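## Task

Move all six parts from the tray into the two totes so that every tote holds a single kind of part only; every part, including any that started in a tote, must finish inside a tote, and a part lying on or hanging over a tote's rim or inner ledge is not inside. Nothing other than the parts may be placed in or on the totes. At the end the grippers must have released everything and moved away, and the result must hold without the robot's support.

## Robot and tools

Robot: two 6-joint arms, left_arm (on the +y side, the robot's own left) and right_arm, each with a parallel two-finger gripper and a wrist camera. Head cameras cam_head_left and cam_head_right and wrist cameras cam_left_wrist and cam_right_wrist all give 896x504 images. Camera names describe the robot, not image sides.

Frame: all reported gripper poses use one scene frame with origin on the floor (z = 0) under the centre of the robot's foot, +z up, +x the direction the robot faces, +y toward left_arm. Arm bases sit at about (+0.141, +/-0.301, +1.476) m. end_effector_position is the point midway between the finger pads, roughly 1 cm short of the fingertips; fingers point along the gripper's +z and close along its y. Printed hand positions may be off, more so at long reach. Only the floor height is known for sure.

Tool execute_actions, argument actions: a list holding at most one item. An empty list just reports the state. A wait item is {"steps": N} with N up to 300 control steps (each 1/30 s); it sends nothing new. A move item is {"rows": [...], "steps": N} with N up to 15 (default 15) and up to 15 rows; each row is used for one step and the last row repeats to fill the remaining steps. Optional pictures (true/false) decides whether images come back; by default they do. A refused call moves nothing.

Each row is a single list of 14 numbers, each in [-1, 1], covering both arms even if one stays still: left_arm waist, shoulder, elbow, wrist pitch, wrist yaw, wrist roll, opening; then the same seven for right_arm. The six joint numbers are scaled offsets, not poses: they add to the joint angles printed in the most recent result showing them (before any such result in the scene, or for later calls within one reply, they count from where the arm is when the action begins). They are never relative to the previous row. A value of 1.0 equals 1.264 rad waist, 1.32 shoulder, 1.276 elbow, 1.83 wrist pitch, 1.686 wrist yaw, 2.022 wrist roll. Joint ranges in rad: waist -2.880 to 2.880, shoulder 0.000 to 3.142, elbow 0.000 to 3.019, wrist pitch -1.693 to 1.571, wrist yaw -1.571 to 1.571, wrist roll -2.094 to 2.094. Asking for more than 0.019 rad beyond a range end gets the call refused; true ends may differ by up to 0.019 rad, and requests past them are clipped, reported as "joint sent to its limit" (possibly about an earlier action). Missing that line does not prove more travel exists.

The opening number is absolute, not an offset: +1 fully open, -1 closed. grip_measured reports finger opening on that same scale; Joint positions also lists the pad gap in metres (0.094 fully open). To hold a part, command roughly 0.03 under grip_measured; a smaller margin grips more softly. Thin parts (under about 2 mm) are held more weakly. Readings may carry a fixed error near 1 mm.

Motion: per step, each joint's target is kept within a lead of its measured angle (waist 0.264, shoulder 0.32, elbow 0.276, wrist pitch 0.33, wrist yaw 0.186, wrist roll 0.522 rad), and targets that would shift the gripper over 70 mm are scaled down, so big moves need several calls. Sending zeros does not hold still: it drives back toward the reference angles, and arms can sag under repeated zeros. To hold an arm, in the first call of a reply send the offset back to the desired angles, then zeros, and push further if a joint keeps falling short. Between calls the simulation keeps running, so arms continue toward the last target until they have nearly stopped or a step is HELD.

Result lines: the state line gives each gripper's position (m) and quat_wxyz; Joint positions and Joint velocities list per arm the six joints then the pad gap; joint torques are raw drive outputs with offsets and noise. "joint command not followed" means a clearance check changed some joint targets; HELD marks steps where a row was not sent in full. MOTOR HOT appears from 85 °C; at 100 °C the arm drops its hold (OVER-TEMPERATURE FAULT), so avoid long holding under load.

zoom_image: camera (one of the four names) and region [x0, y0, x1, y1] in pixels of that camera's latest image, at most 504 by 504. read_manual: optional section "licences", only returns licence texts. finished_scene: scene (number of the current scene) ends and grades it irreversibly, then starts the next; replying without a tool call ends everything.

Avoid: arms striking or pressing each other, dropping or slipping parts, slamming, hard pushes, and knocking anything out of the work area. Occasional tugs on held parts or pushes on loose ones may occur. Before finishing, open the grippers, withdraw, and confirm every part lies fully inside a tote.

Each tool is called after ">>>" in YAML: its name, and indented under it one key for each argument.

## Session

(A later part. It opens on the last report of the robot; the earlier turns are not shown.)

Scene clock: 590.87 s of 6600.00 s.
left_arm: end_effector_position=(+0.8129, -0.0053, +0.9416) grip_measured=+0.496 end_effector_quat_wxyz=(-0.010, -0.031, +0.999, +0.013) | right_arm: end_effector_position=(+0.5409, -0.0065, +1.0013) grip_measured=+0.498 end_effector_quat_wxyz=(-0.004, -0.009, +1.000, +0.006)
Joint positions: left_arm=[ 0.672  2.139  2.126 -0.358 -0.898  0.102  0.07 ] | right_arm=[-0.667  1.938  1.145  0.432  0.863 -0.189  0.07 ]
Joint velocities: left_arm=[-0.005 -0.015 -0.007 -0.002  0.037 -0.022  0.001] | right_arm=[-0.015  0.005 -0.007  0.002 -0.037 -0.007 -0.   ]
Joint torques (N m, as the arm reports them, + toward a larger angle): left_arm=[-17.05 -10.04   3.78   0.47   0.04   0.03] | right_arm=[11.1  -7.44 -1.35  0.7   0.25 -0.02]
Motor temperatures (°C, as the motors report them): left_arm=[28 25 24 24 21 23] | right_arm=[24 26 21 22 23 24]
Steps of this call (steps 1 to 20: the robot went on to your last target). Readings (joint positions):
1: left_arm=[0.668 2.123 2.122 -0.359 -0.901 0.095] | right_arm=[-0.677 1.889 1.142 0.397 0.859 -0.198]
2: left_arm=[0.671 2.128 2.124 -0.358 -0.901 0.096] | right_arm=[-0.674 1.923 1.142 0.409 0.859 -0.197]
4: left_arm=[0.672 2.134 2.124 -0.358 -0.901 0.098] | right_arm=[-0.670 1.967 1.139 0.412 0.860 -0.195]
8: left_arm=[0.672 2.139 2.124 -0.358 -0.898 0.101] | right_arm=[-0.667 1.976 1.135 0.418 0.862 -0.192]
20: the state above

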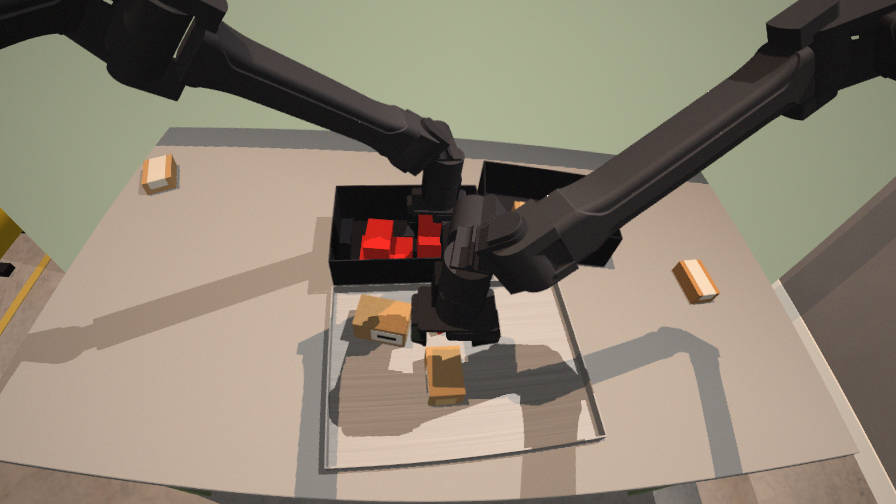

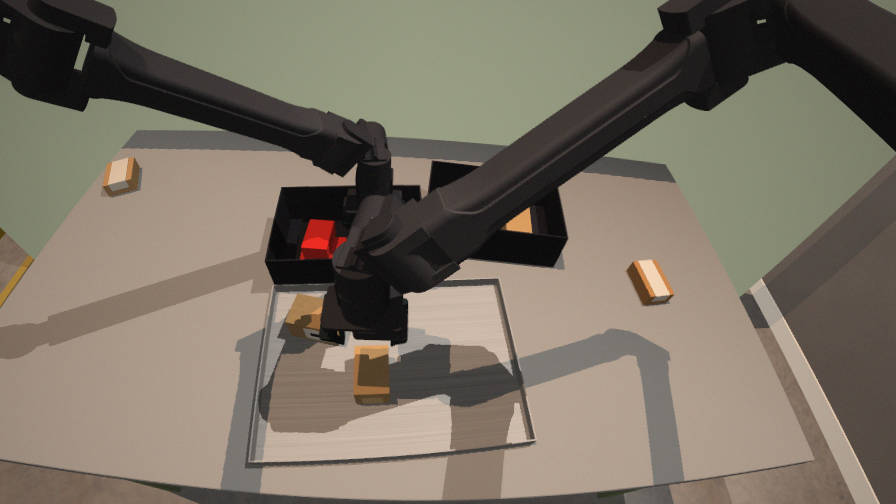

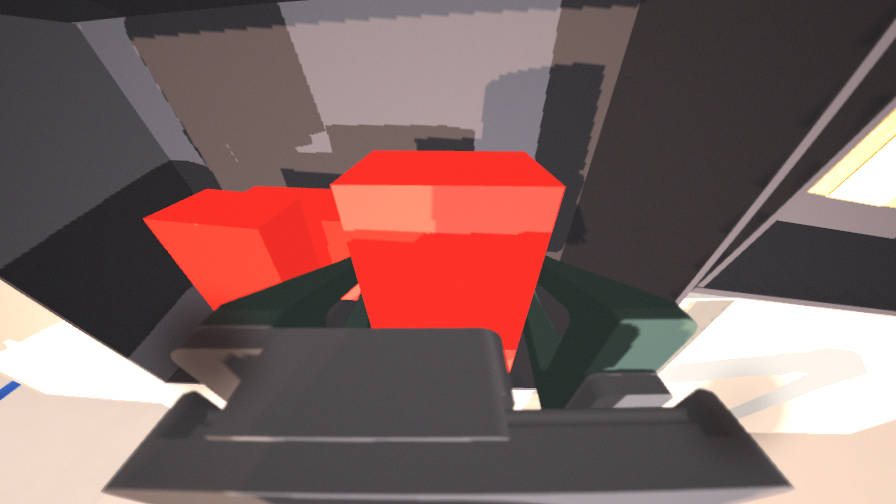

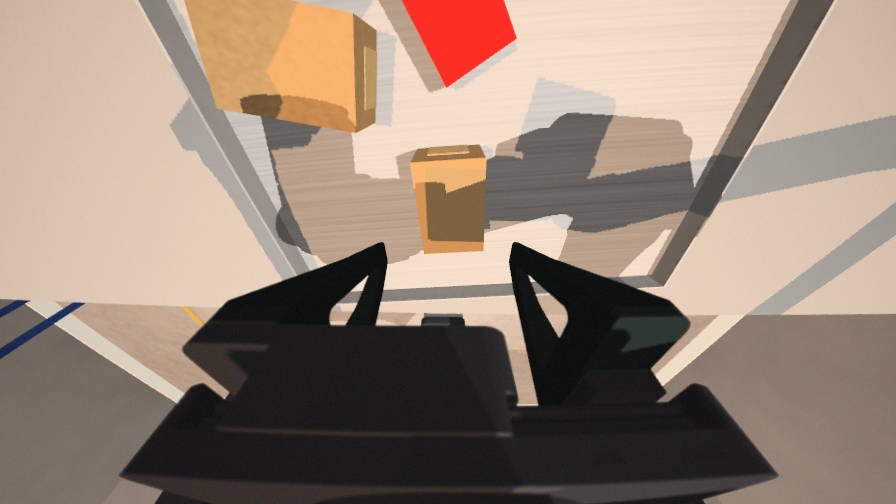

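>>> execute_actions:
  actions:
    - {"rows": [[0,0.004,0.008,0,0.002,0,0.45,-0.015,0,0,0,0,0,0.6],[0,0.009,0.016,0,0.004,0,0.45,-0.022,0.005,0.004,0.004,-0.003,-0.004,0.7],[0,0.014,0.024,0,0.006,0,0.45,-0.028,0.012,0.009,0.008,-0.007,-0.008,0.8],[0,0.019,0.033,0,0.008,0,0.45,-0.034,0.019,0.014,0.012,-0.011,-0.012,0.85],[0,0.024,0.042,0,0.01,0,0.45,-0.04,0.026,0.019,0.016,-0.015,-0.016,0.85],[0,0.029,0.051,0,0.012,0,0.45,-0.046,0.033,0.024,0.02,-0.019,-0.02,0.85],[0,0.034,0.06,0,0.014,0,0.45,-0.052,0.04,0.029,0.025,-0.023,-0.024,0.85],[0,0.039,0.069,0,0.016,0,0.45,-0.057,0.047,0.034,0.03,-0.027,-0.028,0.85],[0,0.044,0.078,0,0.018,0,0.45,-0.061,0.054,0.039,0.035,-0.03,-0.031,0.85],[0,0.049,0.087,0,0.018,0,0.45,-0.065,0.061,0.044,0.039,-0.033,-0.034,0.85],[0,0.049,0.087,0,0.018,0,0.45,-0.069,0.066,0.048,0.042,-0.035,-0.037,0.85],[0,0.049,0.087,0,0.018,0,0.45,-0.069,0.07,0.052,0.044,-0.037,-0.037,0.85]], "steps": 15}

>>> execute_actions:
  actions:
    - {"steps": 12}

Scene clock: 609.97 s of 6600.00 s.
left_arm: end_effector_position=(+0.8186, -0.0249, +0.9285) grip_measured=+0.496 end_effector_quat_wxyz=(-0.001, -0.040, +0.999, +0.000) | right_arm: end_effector_position=(+0.5288, -0.0159, +0.9516) grip_measured=+0.848 end_effector_quat_wxyz=(+0.000, -0.012, +1.000, -0.002)
Joint positions: left_arm=[ 0.672  2.205  2.217 -0.358 -0.87   0.102  0.07 ] | right_arm=[-0.743  2.019  1.204  0.499  0.806 -0.246  0.087]
Joint velocities: left_arm=[ 0.005  0.034 -0.002 -0.012 -0.081 -0.007 -0.   ] | right_arm=[-0.083  0.132  0.012 -0.017 -0.007 -0.11   0.   ]
Joint torques (N m, as the arm reports them, + toward a larger angle): left_arm=[-16.91  -9.79   4.11  -0.22   0.1   -0.13] | right_arm=[ 8.85 -6.4  -1.55  1.01 -0.21 -0.1 ]
Motor temperatures (°C, as the motors report them): left_arm=[28 25 24 24 21 23] | right_arm=[25 26 21 22 23 24]
Steps of this call (steps 1 to 15: the robot went on to your last target; steps 16 to 90: nothing new was sent; then 15.60 s passed at rest; steps 91 to 105: all 15 steps of this action). Readings (joint positions):
91: left_arm=[0.672 2.139 2.126 -0.358 -0.898 0.102] | right_arm=[-0.667 1.938 1.145 0.432 0.863 -0.189]
92: left_arm=[0.672 2.139 2.126 -0.358 -0.896 0.102] | right_arm=[-0.668 1.938 1.145 0.432 0.863 -0.189]
94: left_arm=[0.672 2.145 2.134 -0.358 -0.891 0.102] | right_arm=[-0.670 1.939 1.146 0.435 0.854 -0.194]
98: left_arm=[0.672 2.172 2.177 -0.358 -0.877 0.102] | right_arm=[-0.692 1.961 1.172 0.460 0.828 -0.213]
105: the state above

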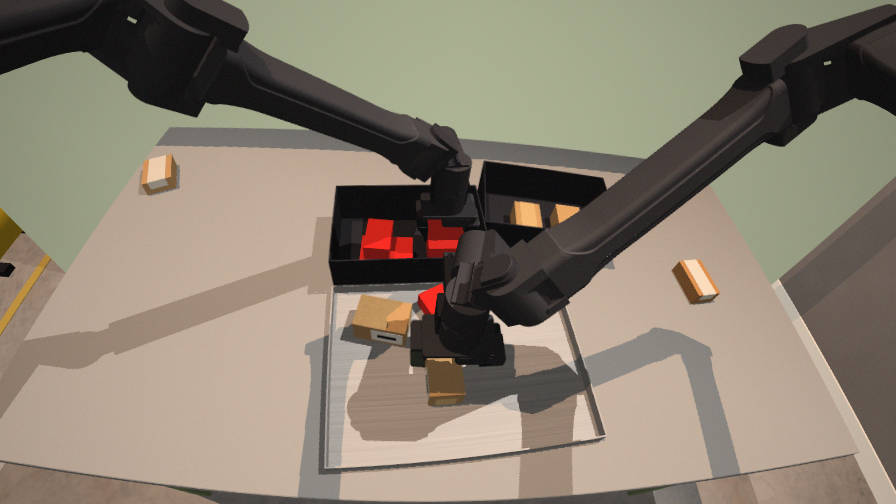

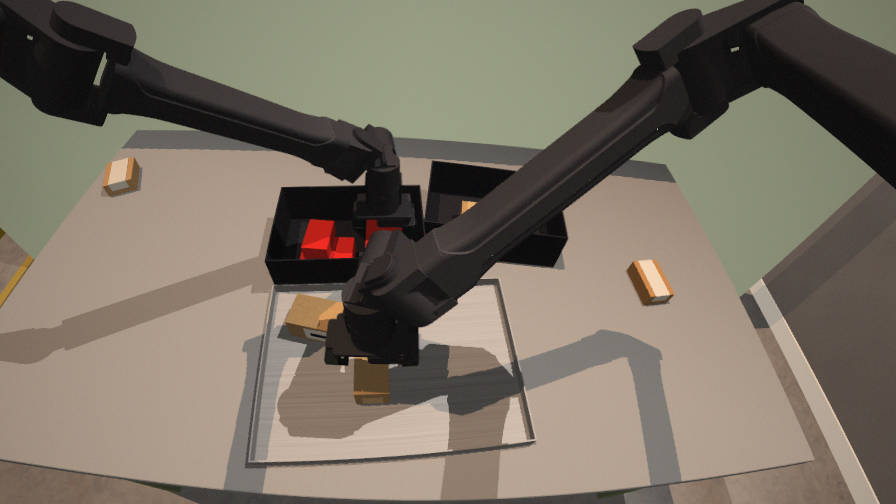

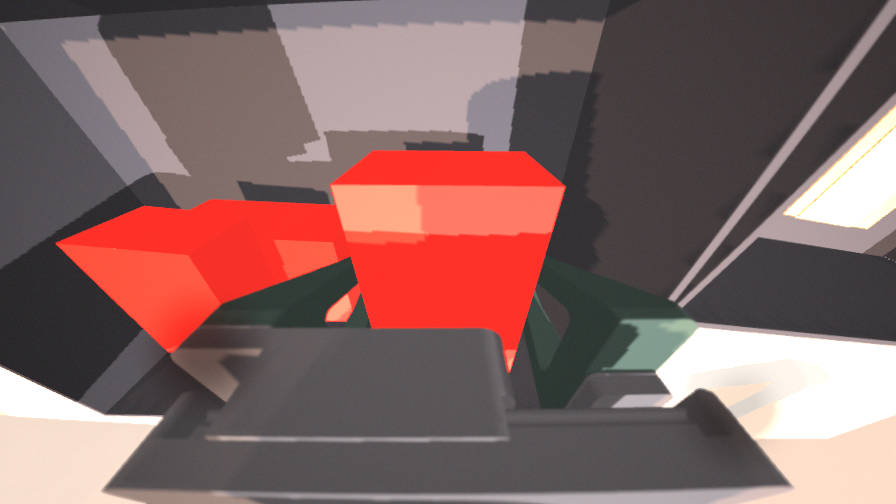

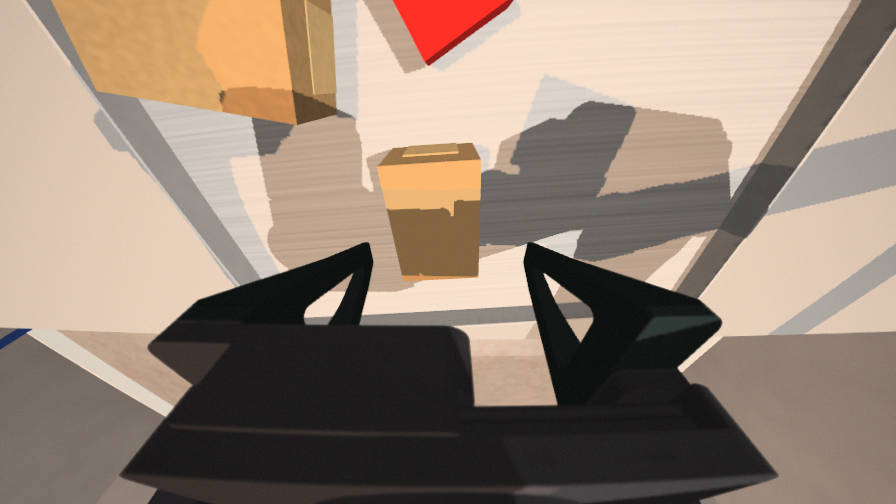

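Scene clock: 610.37 s of 6600.00 s.
left_arm: end_effector_position=(+0.8169, -0.0262, +0.9277) grip_measured=+0.496 end_effector_quat_wxyz=(-0.002, -0.039, +0.999, -0.000) | right_arm: end_effector_position=(+0.5244, -0.0152, +0.9495) grip_measured=+0.848 end_effector_quat_wxyz=(-0.002, -0.019, +1.000, -0.002)
Joint positions: left_arm=[ 0.672  2.208  2.217 -0.358 -0.87   0.102  0.07 ] | right_arm=[-0.745  2.027  1.204  0.502  0.805 -0.256  0.087]
Joint velocities: left_arm=[-0.005 -0.005 -0.002 -0.007 -0.066 -0.051 -0.001] | right_arm=[-0.005 -0.015  0.002 -0.002 -0.007 -0.007  0.   ]
Joint torques (N m, as the arm reports them, + toward a larger angle): left_arm=[-16.98  -9.82   4.12  -0.24   0.1   -0.13] | right_arm=[ 8.12 -6.48 -1.26  0.73 -0.15 -0.16]
Motor temperatures (°C, as the motors report them): left_arm=[28 25 24 24 21 23] | right_arm=[25 26 21 22 23 24]
Steps of this call (steps 1 to 12: the robot went on to your last target). Readings (joint positions):
1: left_arm=[0.672 2.207 2.217 -0.358 -0.870 0.102] | right_arm=[-0.745 2.023 1.204 0.499 0.806 -0.248]
2: left_arm=[0.672 2.207 2.217 -0.358 -0.870 0.102] | right_arm=[-0.745 2.026 1.204 0.499 0.806 -0.250]
4: left_arm=[0.672 2.208 2.217 -0.358 -0.870 0.102] | right_arm=[-0.745 2.027 1.204 0.499 0.805 -0.253]
8: left_arm=[0.672 2.208 2.217 -0.358 -0.870 0.102] | right_arm=[-0.745 2.027 1.204 0.502 0.805 -0.255]
12: the state above

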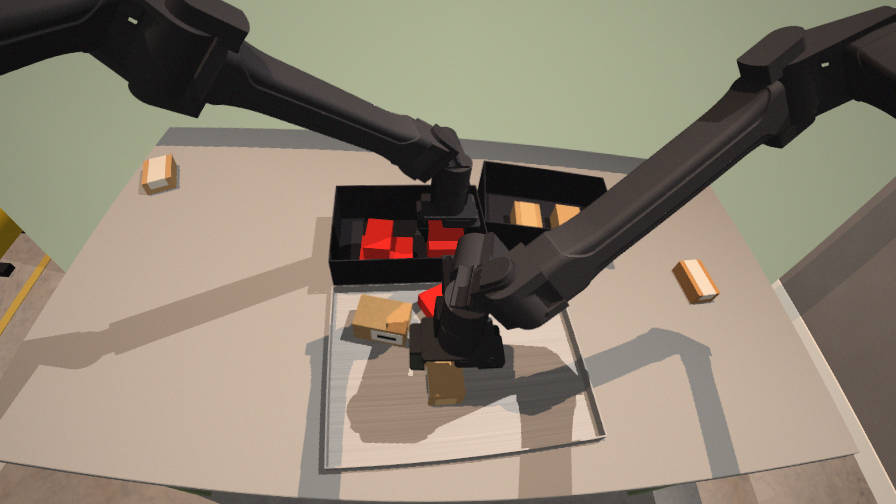

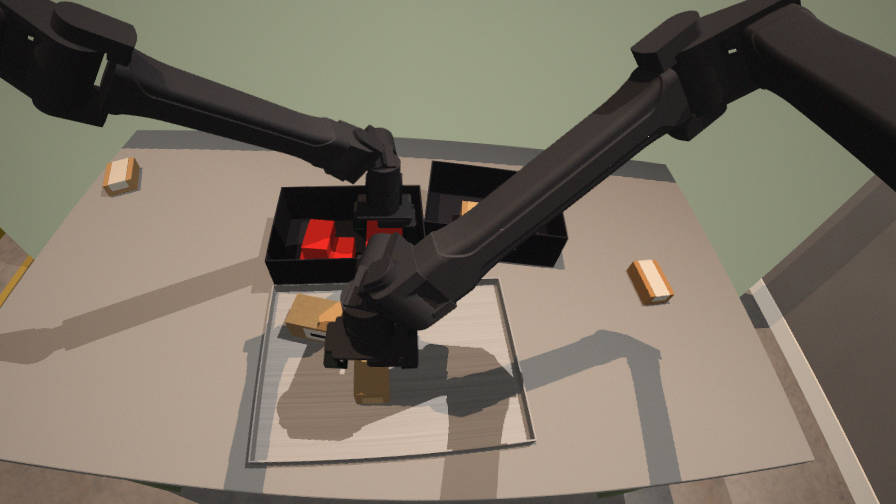

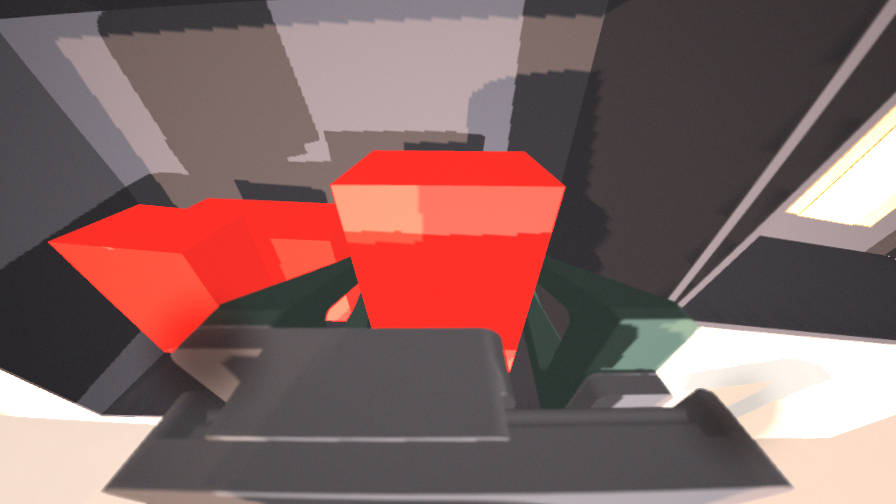

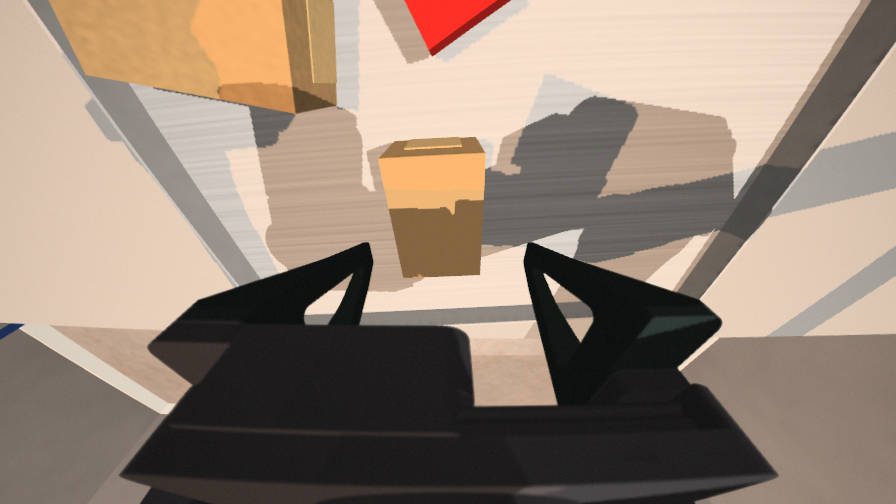

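>>> execute_actions:
  actions: []

Scene clock: 619.80 s of 6600.00 s.
left_arm: end_effector_position=(+0.8169, -0.0262, +0.9277) grip_measured=+0.496 end_effector_quat_wxyz=(-0.002, -0.039, +0.999, -0.000) | right_arm: end_effector_position=(+0.5244, -0.0152, +0.9495) grip_measured=+0.848 end_effector_quat_wxyz=(-0.002, -0.019, +1.000, -0.002)
Joint positions: left_arm=[ 0.672  2.208  2.217 -0.358 -0.87   0.102  0.07 ] | right_arm=[-0.745  2.027  1.204  0.502  0.805 -0.257  0.087]
Joint velocities: left_arm=[-0.005 -0.005  0.002  0.002  0.007 -0.022 -0.   ] | right_arm=[-0.005 -0.015  0.002 -0.012  0.037 -0.037 -0.001]
Joint torques (N m, as the arm reports them, + toward a larger angle): left_arm=[-16.98  -9.8    4.07  -0.21   0.11  -0.13] | right_arm=[ 8.83 -6.1  -1.36  0.85 -0.15 -0.14]
Motor temperatures (°C, as the motors report them): left_arm=[28 25 24 24 21 23] | right_arm=[25 26 21 22 23 24]
Steps of this call (steps 1 to 30: the robot went on to your last target; steps 31 to 90: nothing new was sent; then 6.43 s passed at rest). Readings (joint positions):
1: left_arm=[0.672 2.208 2.217 -0.358 -0.870 0.102] | right_arm=[-0.745 2.027 1.204 0.502 0.805 -0.256]
2: left_arm=[0.672 2.208 2.217 -0.358 -0.870 0.102] | right_arm=[-0.745 2.027 1.204 0.502 0.805 -0.256]
4: left_arm=[0.672 2.208 2.217 -0.358 -0.870 0.102] | right_arm=[-0.745 2.027 1.204 0.502 0.805 -0.256]
8: left_arm=[0.672 2.208 2.217 -0.358 -0.870 0.102] | right_arm=[-0.745 2.027 1.204 0.502 0.805 -0.257]
90: the state above
All arms were judged still, so your last target was given up. Only a new action makes them travel on or press farther. Fingers that are still opening or closing keep moving.

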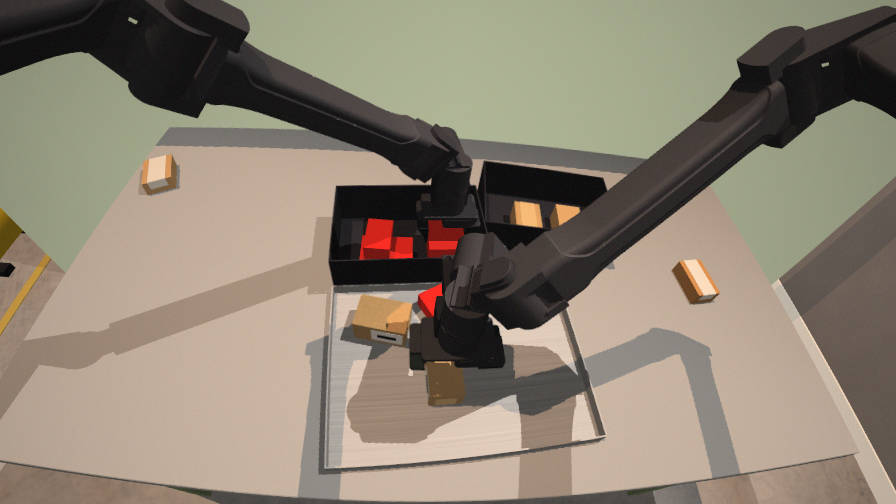

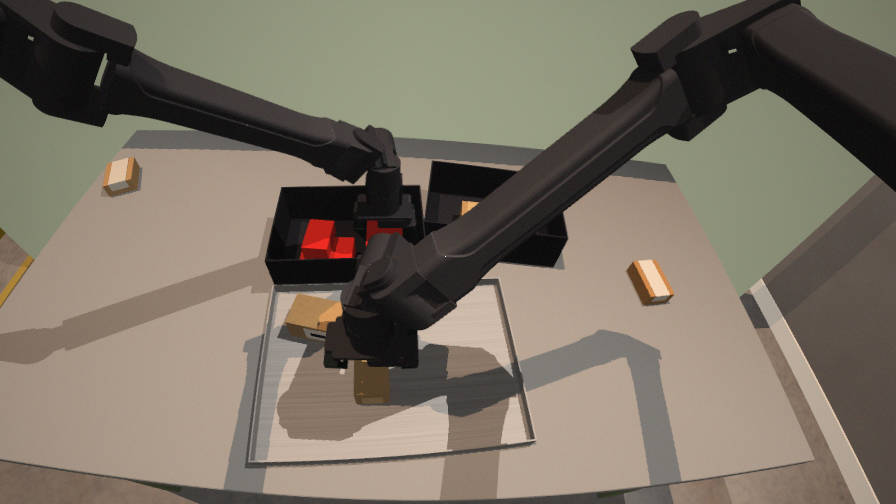

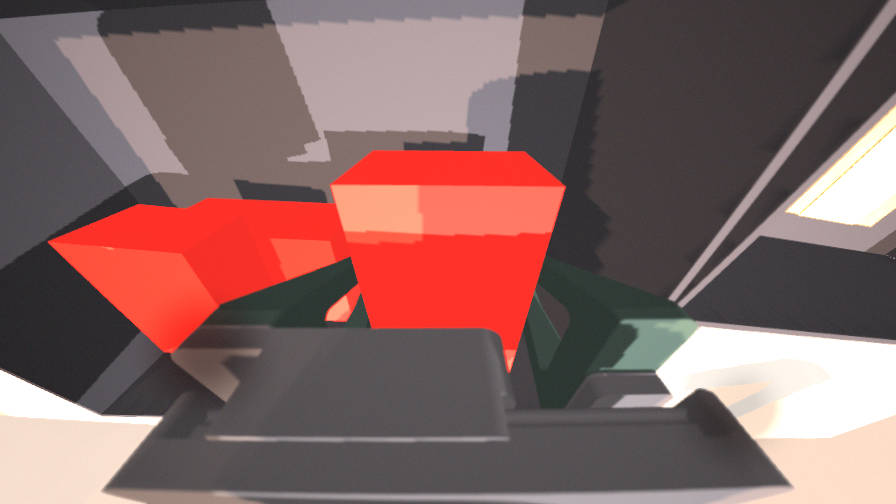

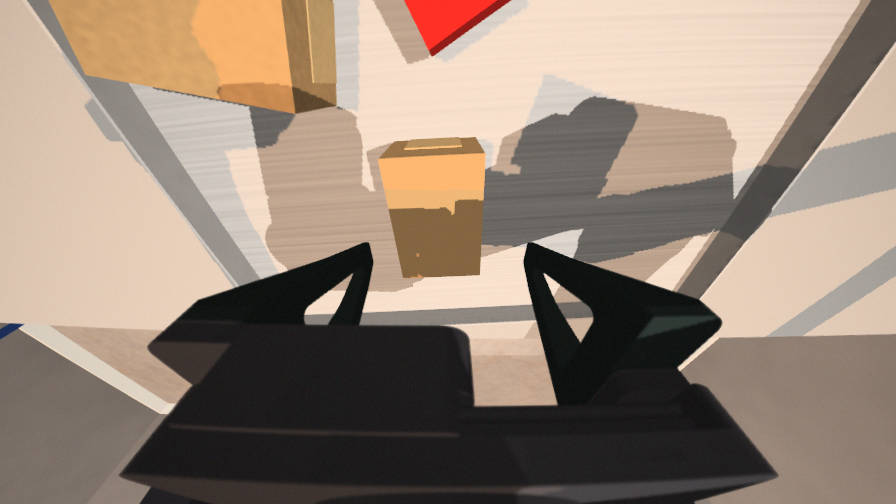

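>>> zoom_image:
  camera: "cam_left_wrist"
  region: [392, 0, 896, 400]

>>> zoom_image:
  camera: "cam_head_left"
  region: [320, 150, 620, 320]

Region (392, 0, 896, 400) of cam_left_wrist's 896x504 image, scaled by 1.000; it fills the top 400 rows of this view, and the rest is white.

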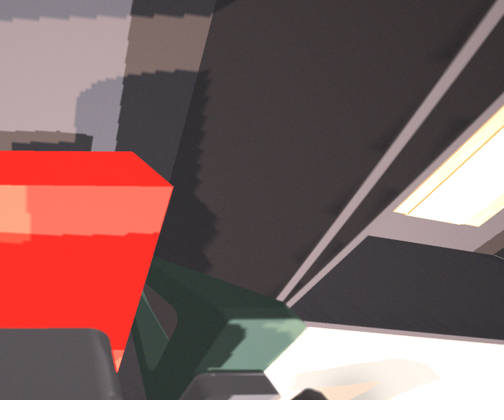

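Region (320, 150, 620, 320) of cam_head_left's 896x504 image, scaled by 1.680, with more detail than that image has; it fills the top 286 rows of this view, and the rest is white.

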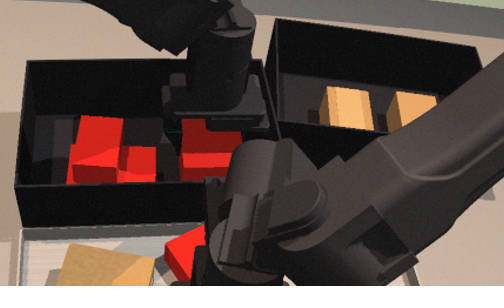

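>>> execute_actions:
  actions:
    - {"rows":[[0.012,0.004,0.008,-0.001,0.001,0.001,0.45,-0.02,0.007,0.010,-0.001,-0.003,-0.001,0.85],[0.016,0.008,0.016,-0.003,0.003,0.002,0.45,-0.027,0.015,0.021,-0.002,-0.006,-0.003,0.85],[0.019,0.013,0.023,-0.004,0.004,0.003,0.45,-0.033,0.022,0.031,-0.003,-0.009,-0.004,0.85],[0.022,0.017,0.031,-0.005,0.005,0.004,0.45,-0.038,0.029,0.042,-0.003,-0.012,-0.006,0.85],[0.025,0.021,0.039,-0.007,0.007,0.005,0.45,-0.043,0.036,0.052,-0.004,-0.014,-0.007,0.85],[0.028,0.025,0.047,-0.008,0.008,0.006,0.45,-0.048,0.043,0.062,-0.005,-0.017,-0.009,0.85],[0.031,0.030,0.055,-0.010,0.009,0.007,0.45,-0.052,0.051,0.073,-0.006,-0.020,-0.010,0.85],[0.031,0.034,0.062,-0.011,0.011,0.008,0.45,-0.056,0.058,0.083,-0.007,-0.023,-0.011,0.85],[0.031,0.038,0.070,-0.013,0.012,0.009,0.45,-0.059,0.065,0.094,-0.008,-0.026,-0.013,0.85],[0.031,0.0424,0.078,-0.014,0.0134,0.010,0.45,-0.059,0.072,0.104,-0.008,-0.029,-0.014,0.85],[0.031,0.0424,0.078,-0.014,0.0134,0.010,0.45,-0.059,0.080,0.115,-0.009,-0.032,-0.016,0.85],[0.031,0.0424,0.078,-0.014,0.0134,0.010,0.45,-0.059,0.0867,0.125,-0.010,-0.0344,-0.017,0.85]],"steps":15}
  pictures: false

>>> execute_actions:
  actions:
    - {"steps":15}

Scene clock: 640.40 s of 6600.00 s.
left_arm: end_effector_position=(+0.8135, -0.0201, +0.8975) grip_measured=+0.496 end_effector_quat_wxyz=(-0.003, -0.047, +0.999, +0.006) | right_arm: end_effector_position=(+0.5356, -0.0157, +0.8902) grip_measured=+0.848 end_effector_quat_wxyz=(+0.007, -0.007, +1.000, -0.009)
Joint positions: left_arm=[ 0.705  2.265  2.294 -0.365 -0.85   0.105  0.07 ] | right_arm=[-0.81   2.127  1.358  0.495  0.753 -0.279  0.087]
Joint velocities: left_arm=[ 0.034  0.034  0.002 -0.037  0.022 -0.022 -0.002] | right_arm=[-0.015  0.112  0.012 -0.027  0.051 -0.051 -0.   ]
Joint torques (N m, as the arm reports them, + toward a larger angle): left_arm=[-16.62  -9.91   4.31  -0.92   0.12   0.02] | right_arm=[ 9.69 -6.02 -1.52 -0.03 -0.17 -0.15]
Motor temperatures (°C, as the motors report them): left_arm=[29 25 24 24 21 23] | right_arm=[25 25 21 22 23 24]
Steps of this call (steps 1 to 90: nothing new was sent; then 17.10 s passed at rest; steps 91 to 105: all 15 steps of this action). Readings (joint positions):
91: left_arm=[0.672 2.208 2.217 -0.358 -0.870 0.102] | right_arm=[-0.745 2.027 1.205 0.502 0.805 -0.257]
92: left_arm=[0.672 2.209 2.217 -0.358 -0.869 0.102] | right_arm=[-0.746 2.027 1.208 0.502 0.803 -0.257]
94: left_arm=[0.674 2.213 2.223 -0.358 -0.866 0.102] | right_arm=[-0.750 2.035 1.225 0.502 0.794 -0.258]
98: left_arm=[0.684 2.237 2.261 -0.358 -0.856 0.102] | right_arm=[-0.774 2.066 1.283 0.502 0.775 -0.264]
105: the state above

Scene clock: 640.90 s of 6600.00 s.
left_arm: end_effector_position=(+0.8113, -0.0206, +0.8958) grip_measured=+0.496 end_effector_quat_wxyz=(-0.004, -0.045, +0.999, +0.006) | right_arm: end_effector_position=(+0.5299, -0.0132, +0.8889) grip_measured=+0.848 end_effector_quat_wxyz=(+0.003, -0.013, +1.000, -0.008)
Joint positions: left_arm=[ 0.707  2.268  2.294 -0.366 -0.849  0.106  0.07 ] | right_arm=[-0.81   2.135  1.359  0.492  0.752 -0.284  0.087]
Joint velocities: left_arm=[ 0.005 -0.015 -0.017 -0.017 -0.007  0.066 -0.001] | right_arm=[-0.005 -0.015 -0.012 -0.007 -0.051 -0.007 -0.001]
Joint torques (N m, as the arm reports them, + toward a larger angle): left_arm=[-16.75  -9.68   4.31  -0.93   0.09   0.04] | right_arm=[ 8.74 -6.21 -1.46  0.27 -0.14 -0.18]
Motor temperatures (°C, as the motors report them): left_arm=[29 25 24 24 21 23] | right_arm=[25 25 21 22 23 24]
Steps of this call (steps 1 to 15: the robot went on to your last target). Readings (joint positions):
1: left_arm=[0.707 2.266 2.294 -0.366 -0.850 0.106] | right_arm=[-0.810 2.130 1.359 0.494 0.753 -0.279]
2: left_arm=[0.707 2.267 2.294 -0.366 -0.850 0.106] | right_arm=[-0.810 2.132 1.359 0.493 0.752 -0.281]
4: left_arm=[0.707 2.268 2.294 -0.366 -0.849 0.106] | right_arm=[-0.810 2.135 1.359 0.492 0.752 -0.282]
8: left_arm=[0.707 2.268 2.294 -0.366 -0.849 0.106] | right_arm=[-0.810 2.135 1.359 0.492 0.752 -0.283]
15: the state above
All arms were judged still, so your last target was given up. Only a new action makes them travel on or press farther. Fingers that are still opening or closing keep moving.

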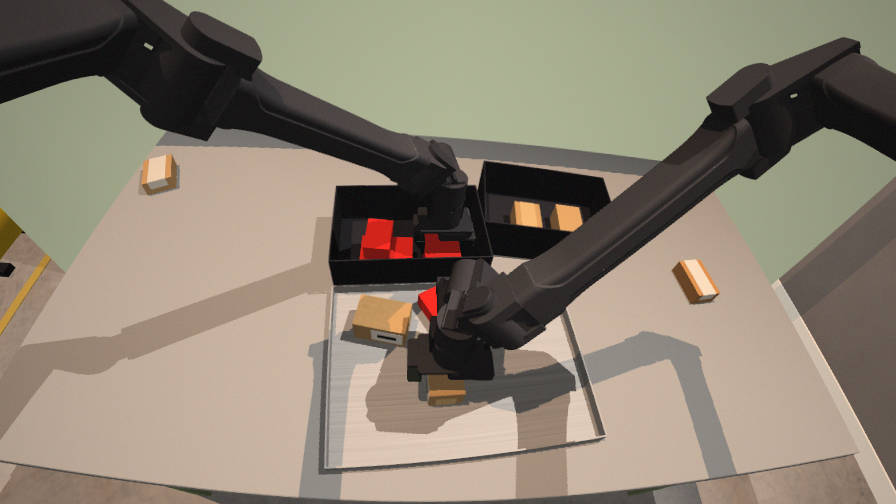

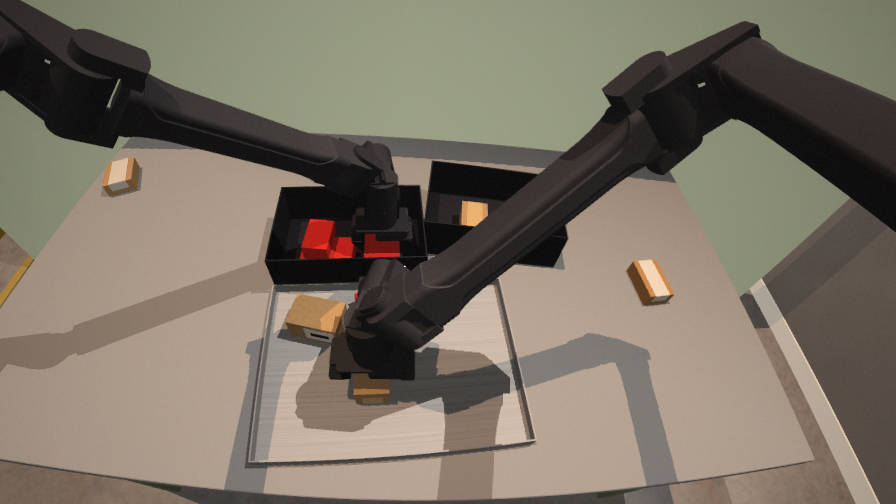

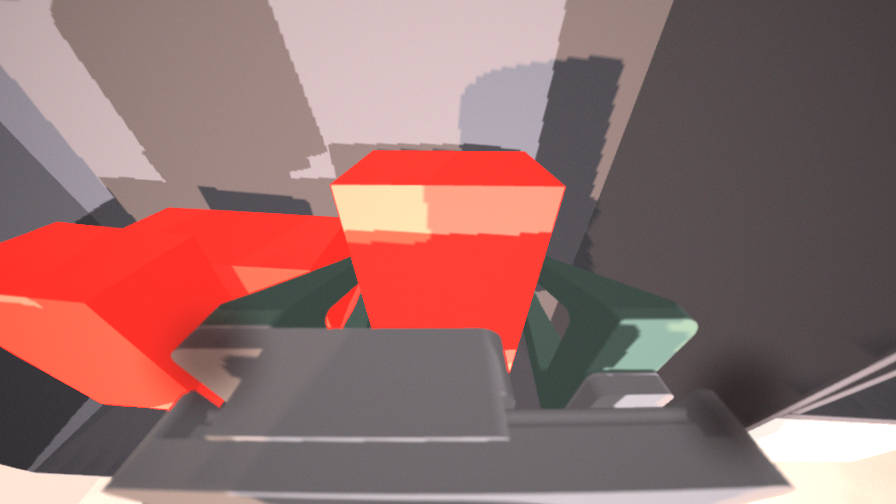

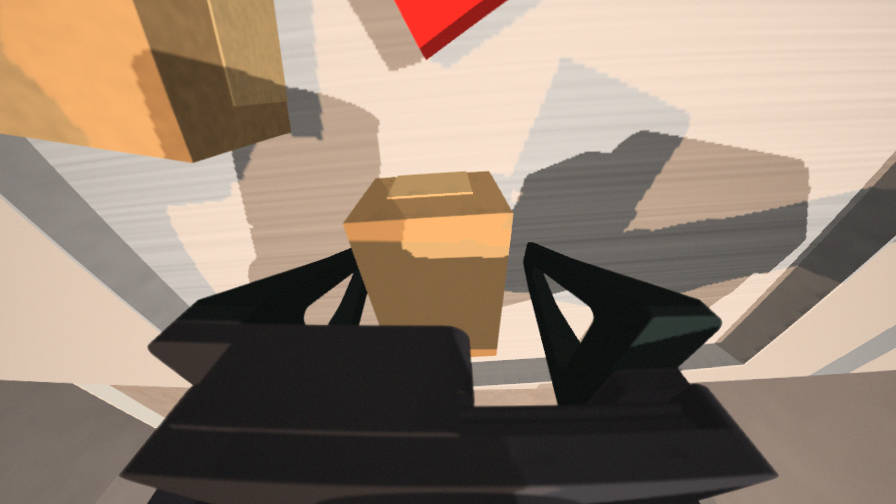

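>>> execute_actions:
  actions:
    - {"rows":[[0.004,0.004,0.02,-0.008,0.004,0.003,0.45,0,0,0,0,0,0,0.6],[0.008,0.009,0.031,-0.0126,0.007,0.005,0.45,0,0,0,0,0,0,0.4],[0.008,0.009,0.031,-0.0126,0.007,0.005,0.45,0,0,0,0,0,0,0.17]],"steps":15}

Scene clock: 654.63 s of 6600.00 s.
left_arm: end_effector_position=(+0.8137, -0.0232, +0.8945) grip_measured=+0.496 end_effector_quat_wxyz=(-0.002, -0.046, +0.999, +0.001) | right_arm: end_effector_position=(+0.5299, -0.0133, +0.8889) grip_measured=+0.208 end_effector_quat_wxyz=(+0.003, -0.013, +1.000, -0.008)
Joint positions: left_arm=[ 0.707  2.277  2.312 -0.371 -0.84   0.106  0.07 ] | right_arm=[-0.81   2.135  1.359  0.492  0.752 -0.284  0.057]
Joint velocities: left_arm=[-0.005  0.005 -0.002  0.002 -0.051 -0.037  0.   ] | right_arm=[-0.005  0.005  0.007 -0.007 -0.125 -0.007 -0.   ]
Joint torques (N m, as the arm reports them, + toward a larger angle): left_arm=[-16.39  -9.38   4.29  -1.     0.1   -0.03] | right_arm=[ 9.59 -6.44 -1.78  0.47  0.04 -0.07]
Motor temperatures (°C, as the motors report them): left_arm=[29 25 24 24 21 23] | right_arm=[25 25 21 22 23 24]
Steps of this call (steps 1 to 90: nothing new was sent; then 10.23 s passed at rest; steps 91 to 105: all 15 steps of this action). Readings (joint positions):
91: left_arm=[0.707 2.268 2.294 -0.366 -0.847 0.106] | right_arm=[-0.810 2.135 1.359 0.492 0.752 -0.284]
92: left_arm=[0.707 2.269 2.297 -0.368 -0.844 0.106] | right_arm=[-0.810 2.135 1.359 0.492 0.752 -0.284]
94: left_arm=[0.707 2.275 2.308 -0.370 -0.840 0.106] | right_arm=[-0.810 2.135 1.359 0.492 0.752 -0.284]
98: left_arm=[0.707 2.277 2.312 -0.371 -0.840 0.106] | right_arm=[-0.810 2.135 1.359 0.492 0.752 -0.284]
105: the state above

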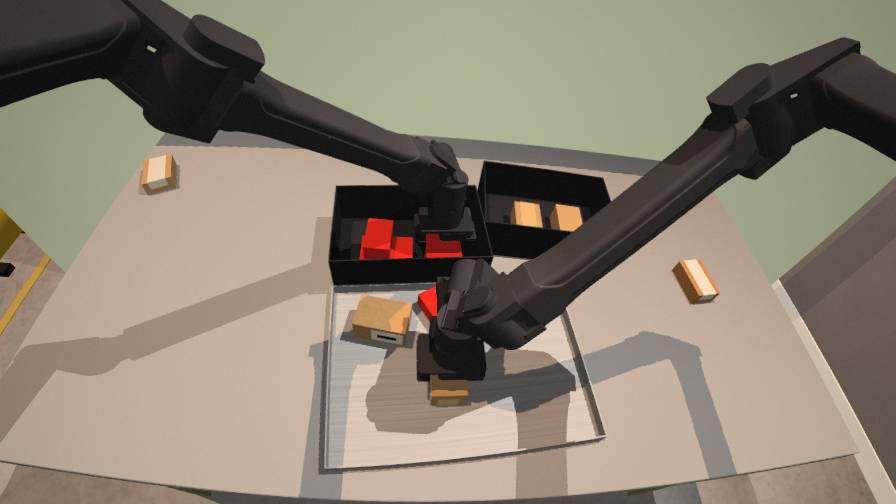

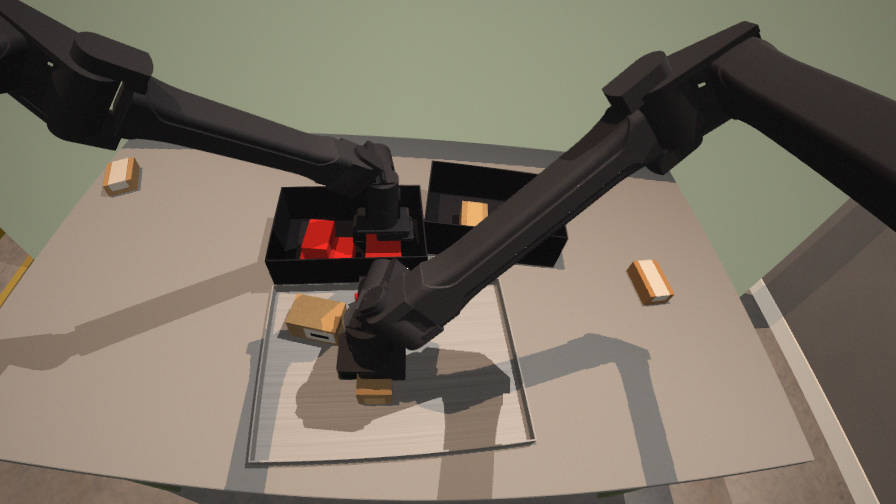

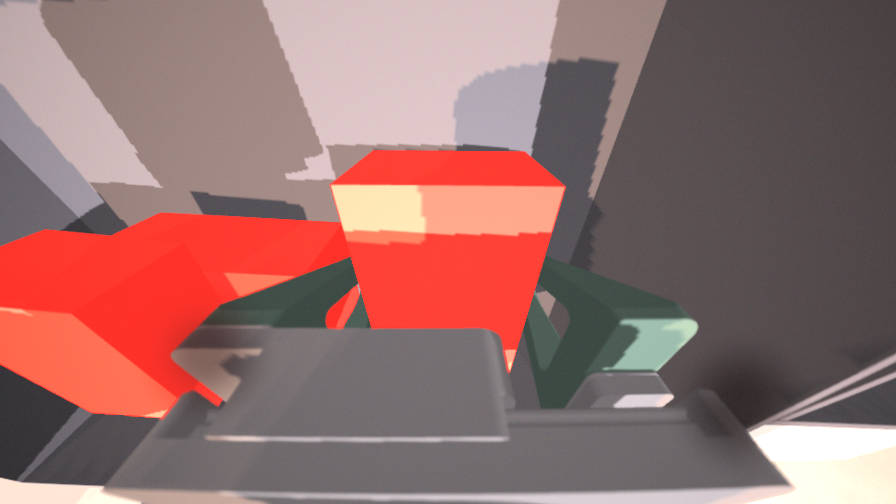

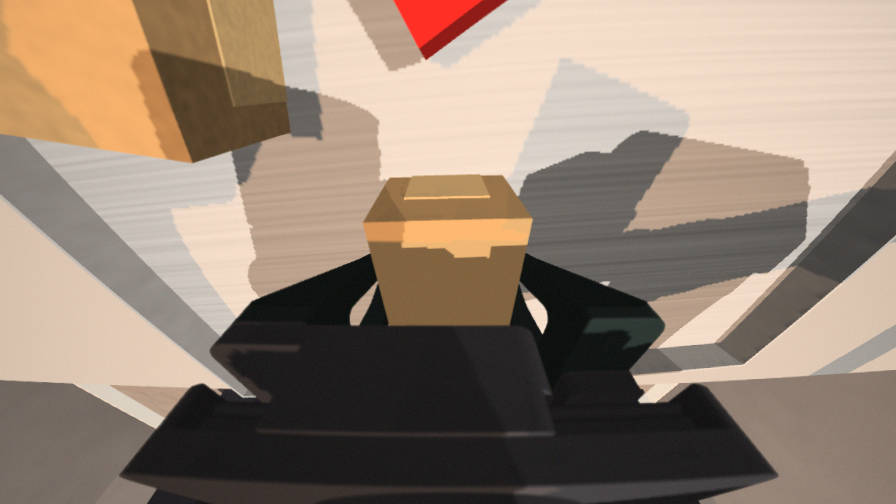

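>>> execute_actions:
  actions:
    - {"rows":[[0,0,0,0,0,0,0.50,0.03,0,0,0,0,0,0.17],[0,0,0,0,0,0,0.54,0.04,-0.005,-0.006,0,0.002,0.001,0.17],[0,0,0,0,0,0,0.58,0.05,-0.012,-0.015,-0.001,0.006,0.002,0.17],[0,0,0,0,0,0,0.62,0.06,-0.022,-0.028,-0.002,0.011,0.004,0.17],[0,0,0,0,0,0,0.62,0.07,-0.034,-0.043,-0.003,0.017,0.007,0.17],[0,0,0,0,0,0,0.62,0.08,-0.046,-0.058,-0.004,0.023,0.009,0.17],[0,0,0,0,0,0,0.62,0.09,-0.058,-0.073,-0.005,0.029,0.012,0.17],[0,0,0,0,0,0,0.62,0.10,-0.070,-0.088,-0.006,0.035,0.014,0.17],[0,0,0,0,0,0,0.62,0.108,-0.082,-0.103,-0.007,0.041,0.016,0.17],[0,0,0,0,0,0,0.62,0.115,-0.094,-0.118,-0.008,0.047,0.019,0.17],[0,0,0,0,0,0,0.62,0.12,-0.105,-0.132,-0.009,0.053,0.021,0.17],[0,0,0,0,0,0,0.62,0.124,-0.115,-0.145,-0.01,0.058,0.023,0.17],[0,0,0,0,0,0,0.62,0.124,-0.125,-0.158,-0.01,0.063,0.025,0.17]],"steps":15}

Scene clock: 664.27 s of 6600.00 s.
left_arm: end_effector_position=(+0.8137, -0.0232, +0.8945) grip_measured=+0.618 end_effector_quat_wxyz=(-0.002, -0.046, +0.999, +0.001) | right_arm: end_effector_position=(+0.5343, +0.0083, +0.9884) grip_measured=+0.208 end_effector_quat_wxyz=(+0.005, -0.030, +0.999, +0.009)
Joint positions: left_arm=[ 0.707  2.277  2.312 -0.371 -0.84   0.106  0.076] | right_arm=[-0.671  1.996  1.178  0.482  0.851 -0.252  0.057]
Joint velocities: left_arm=[ 0.015 -0.005 -0.012 -0.007 -0.022 -0.007 -0.   ] | right_arm=[ 0.278 -0.327 -0.208  0.007 -0.022  0.007 -0.   ]
Joint torques (N m, as the arm reports them, + toward a larger angle): left_arm=[-16.88  -9.31   2.58  -0.23   0.03  -0.13] | right_arm=[10.02 -6.83 -1.77  0.05  0.36 -0.08]
Motor temperatures (°C, as the motors report them): left_arm=[29 25 24 24 21 23] | right_arm=[25 25 21 22 23 24]
Steps of this call (steps 1 to 15: the robot went on to your last target; steps 16 to 90: nothing new was sent; then 6.13 s passed at rest; steps 91 to 105: all 15 steps of this action). Readings (joint positions):
91: left_arm=[0.707 2.277 2.312 -0.371 -0.840 0.106] | right_arm=[-0.810 2.135 1.359 0.492 0.752 -0.284]
92: left_arm=[0.707 2.277 2.312 -0.371 -0.840 0.106] | right_arm=[-0.809 2.135 1.359 0.492 0.752 -0.284]
94: left_arm=[0.707 2.277 2.312 -0.371 -0.840 0.106] | right_arm=[-0.805 2.134 1.357 0.492 0.760 -0.284]
98: left_arm=[0.707 2.277 2.312 -0.371 -0.840 0.106] | right_arm=[-0.773 2.104 1.307 0.491 0.797 -0.276]
105: the state above

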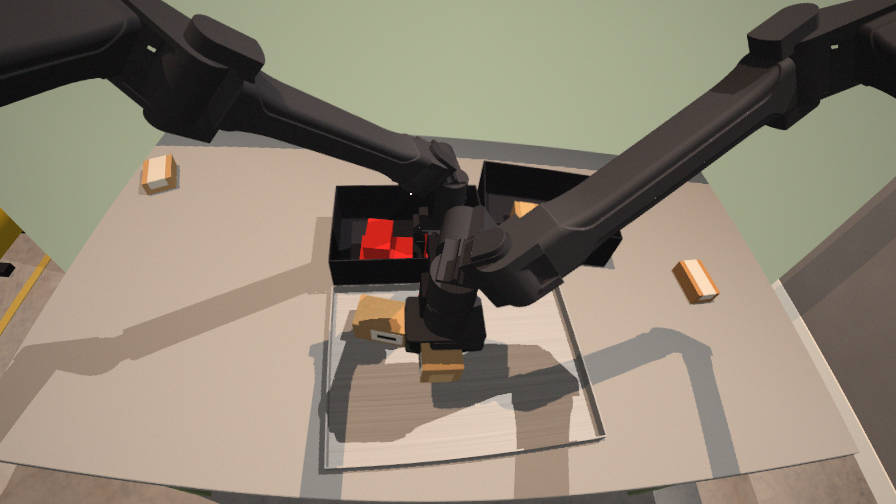

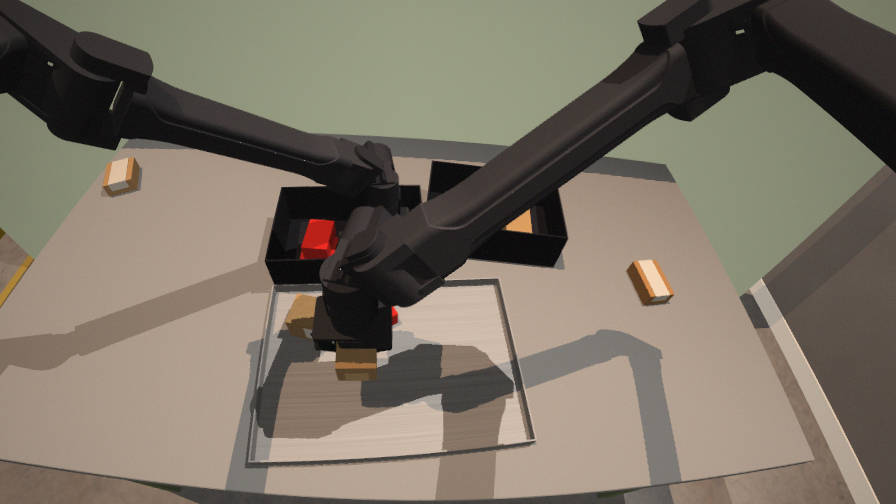

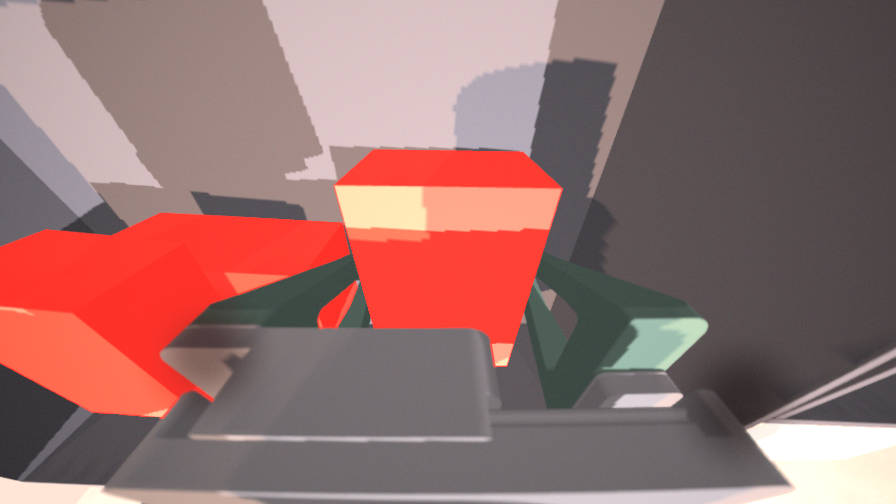

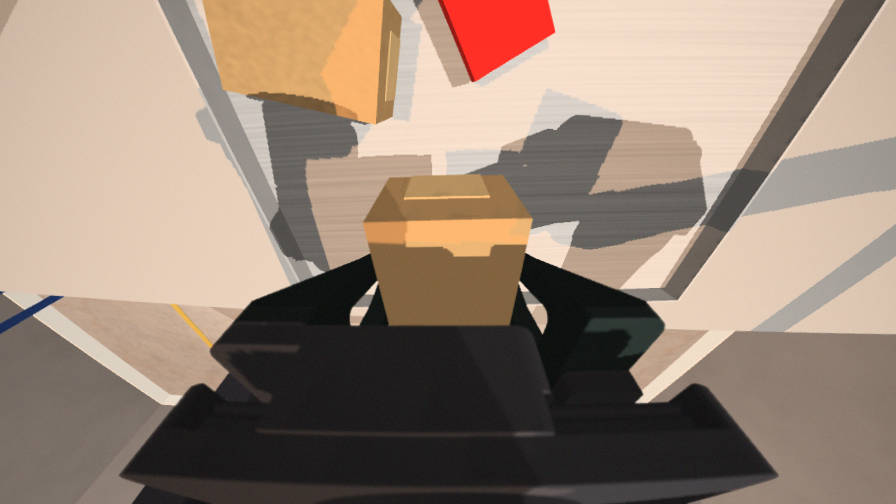

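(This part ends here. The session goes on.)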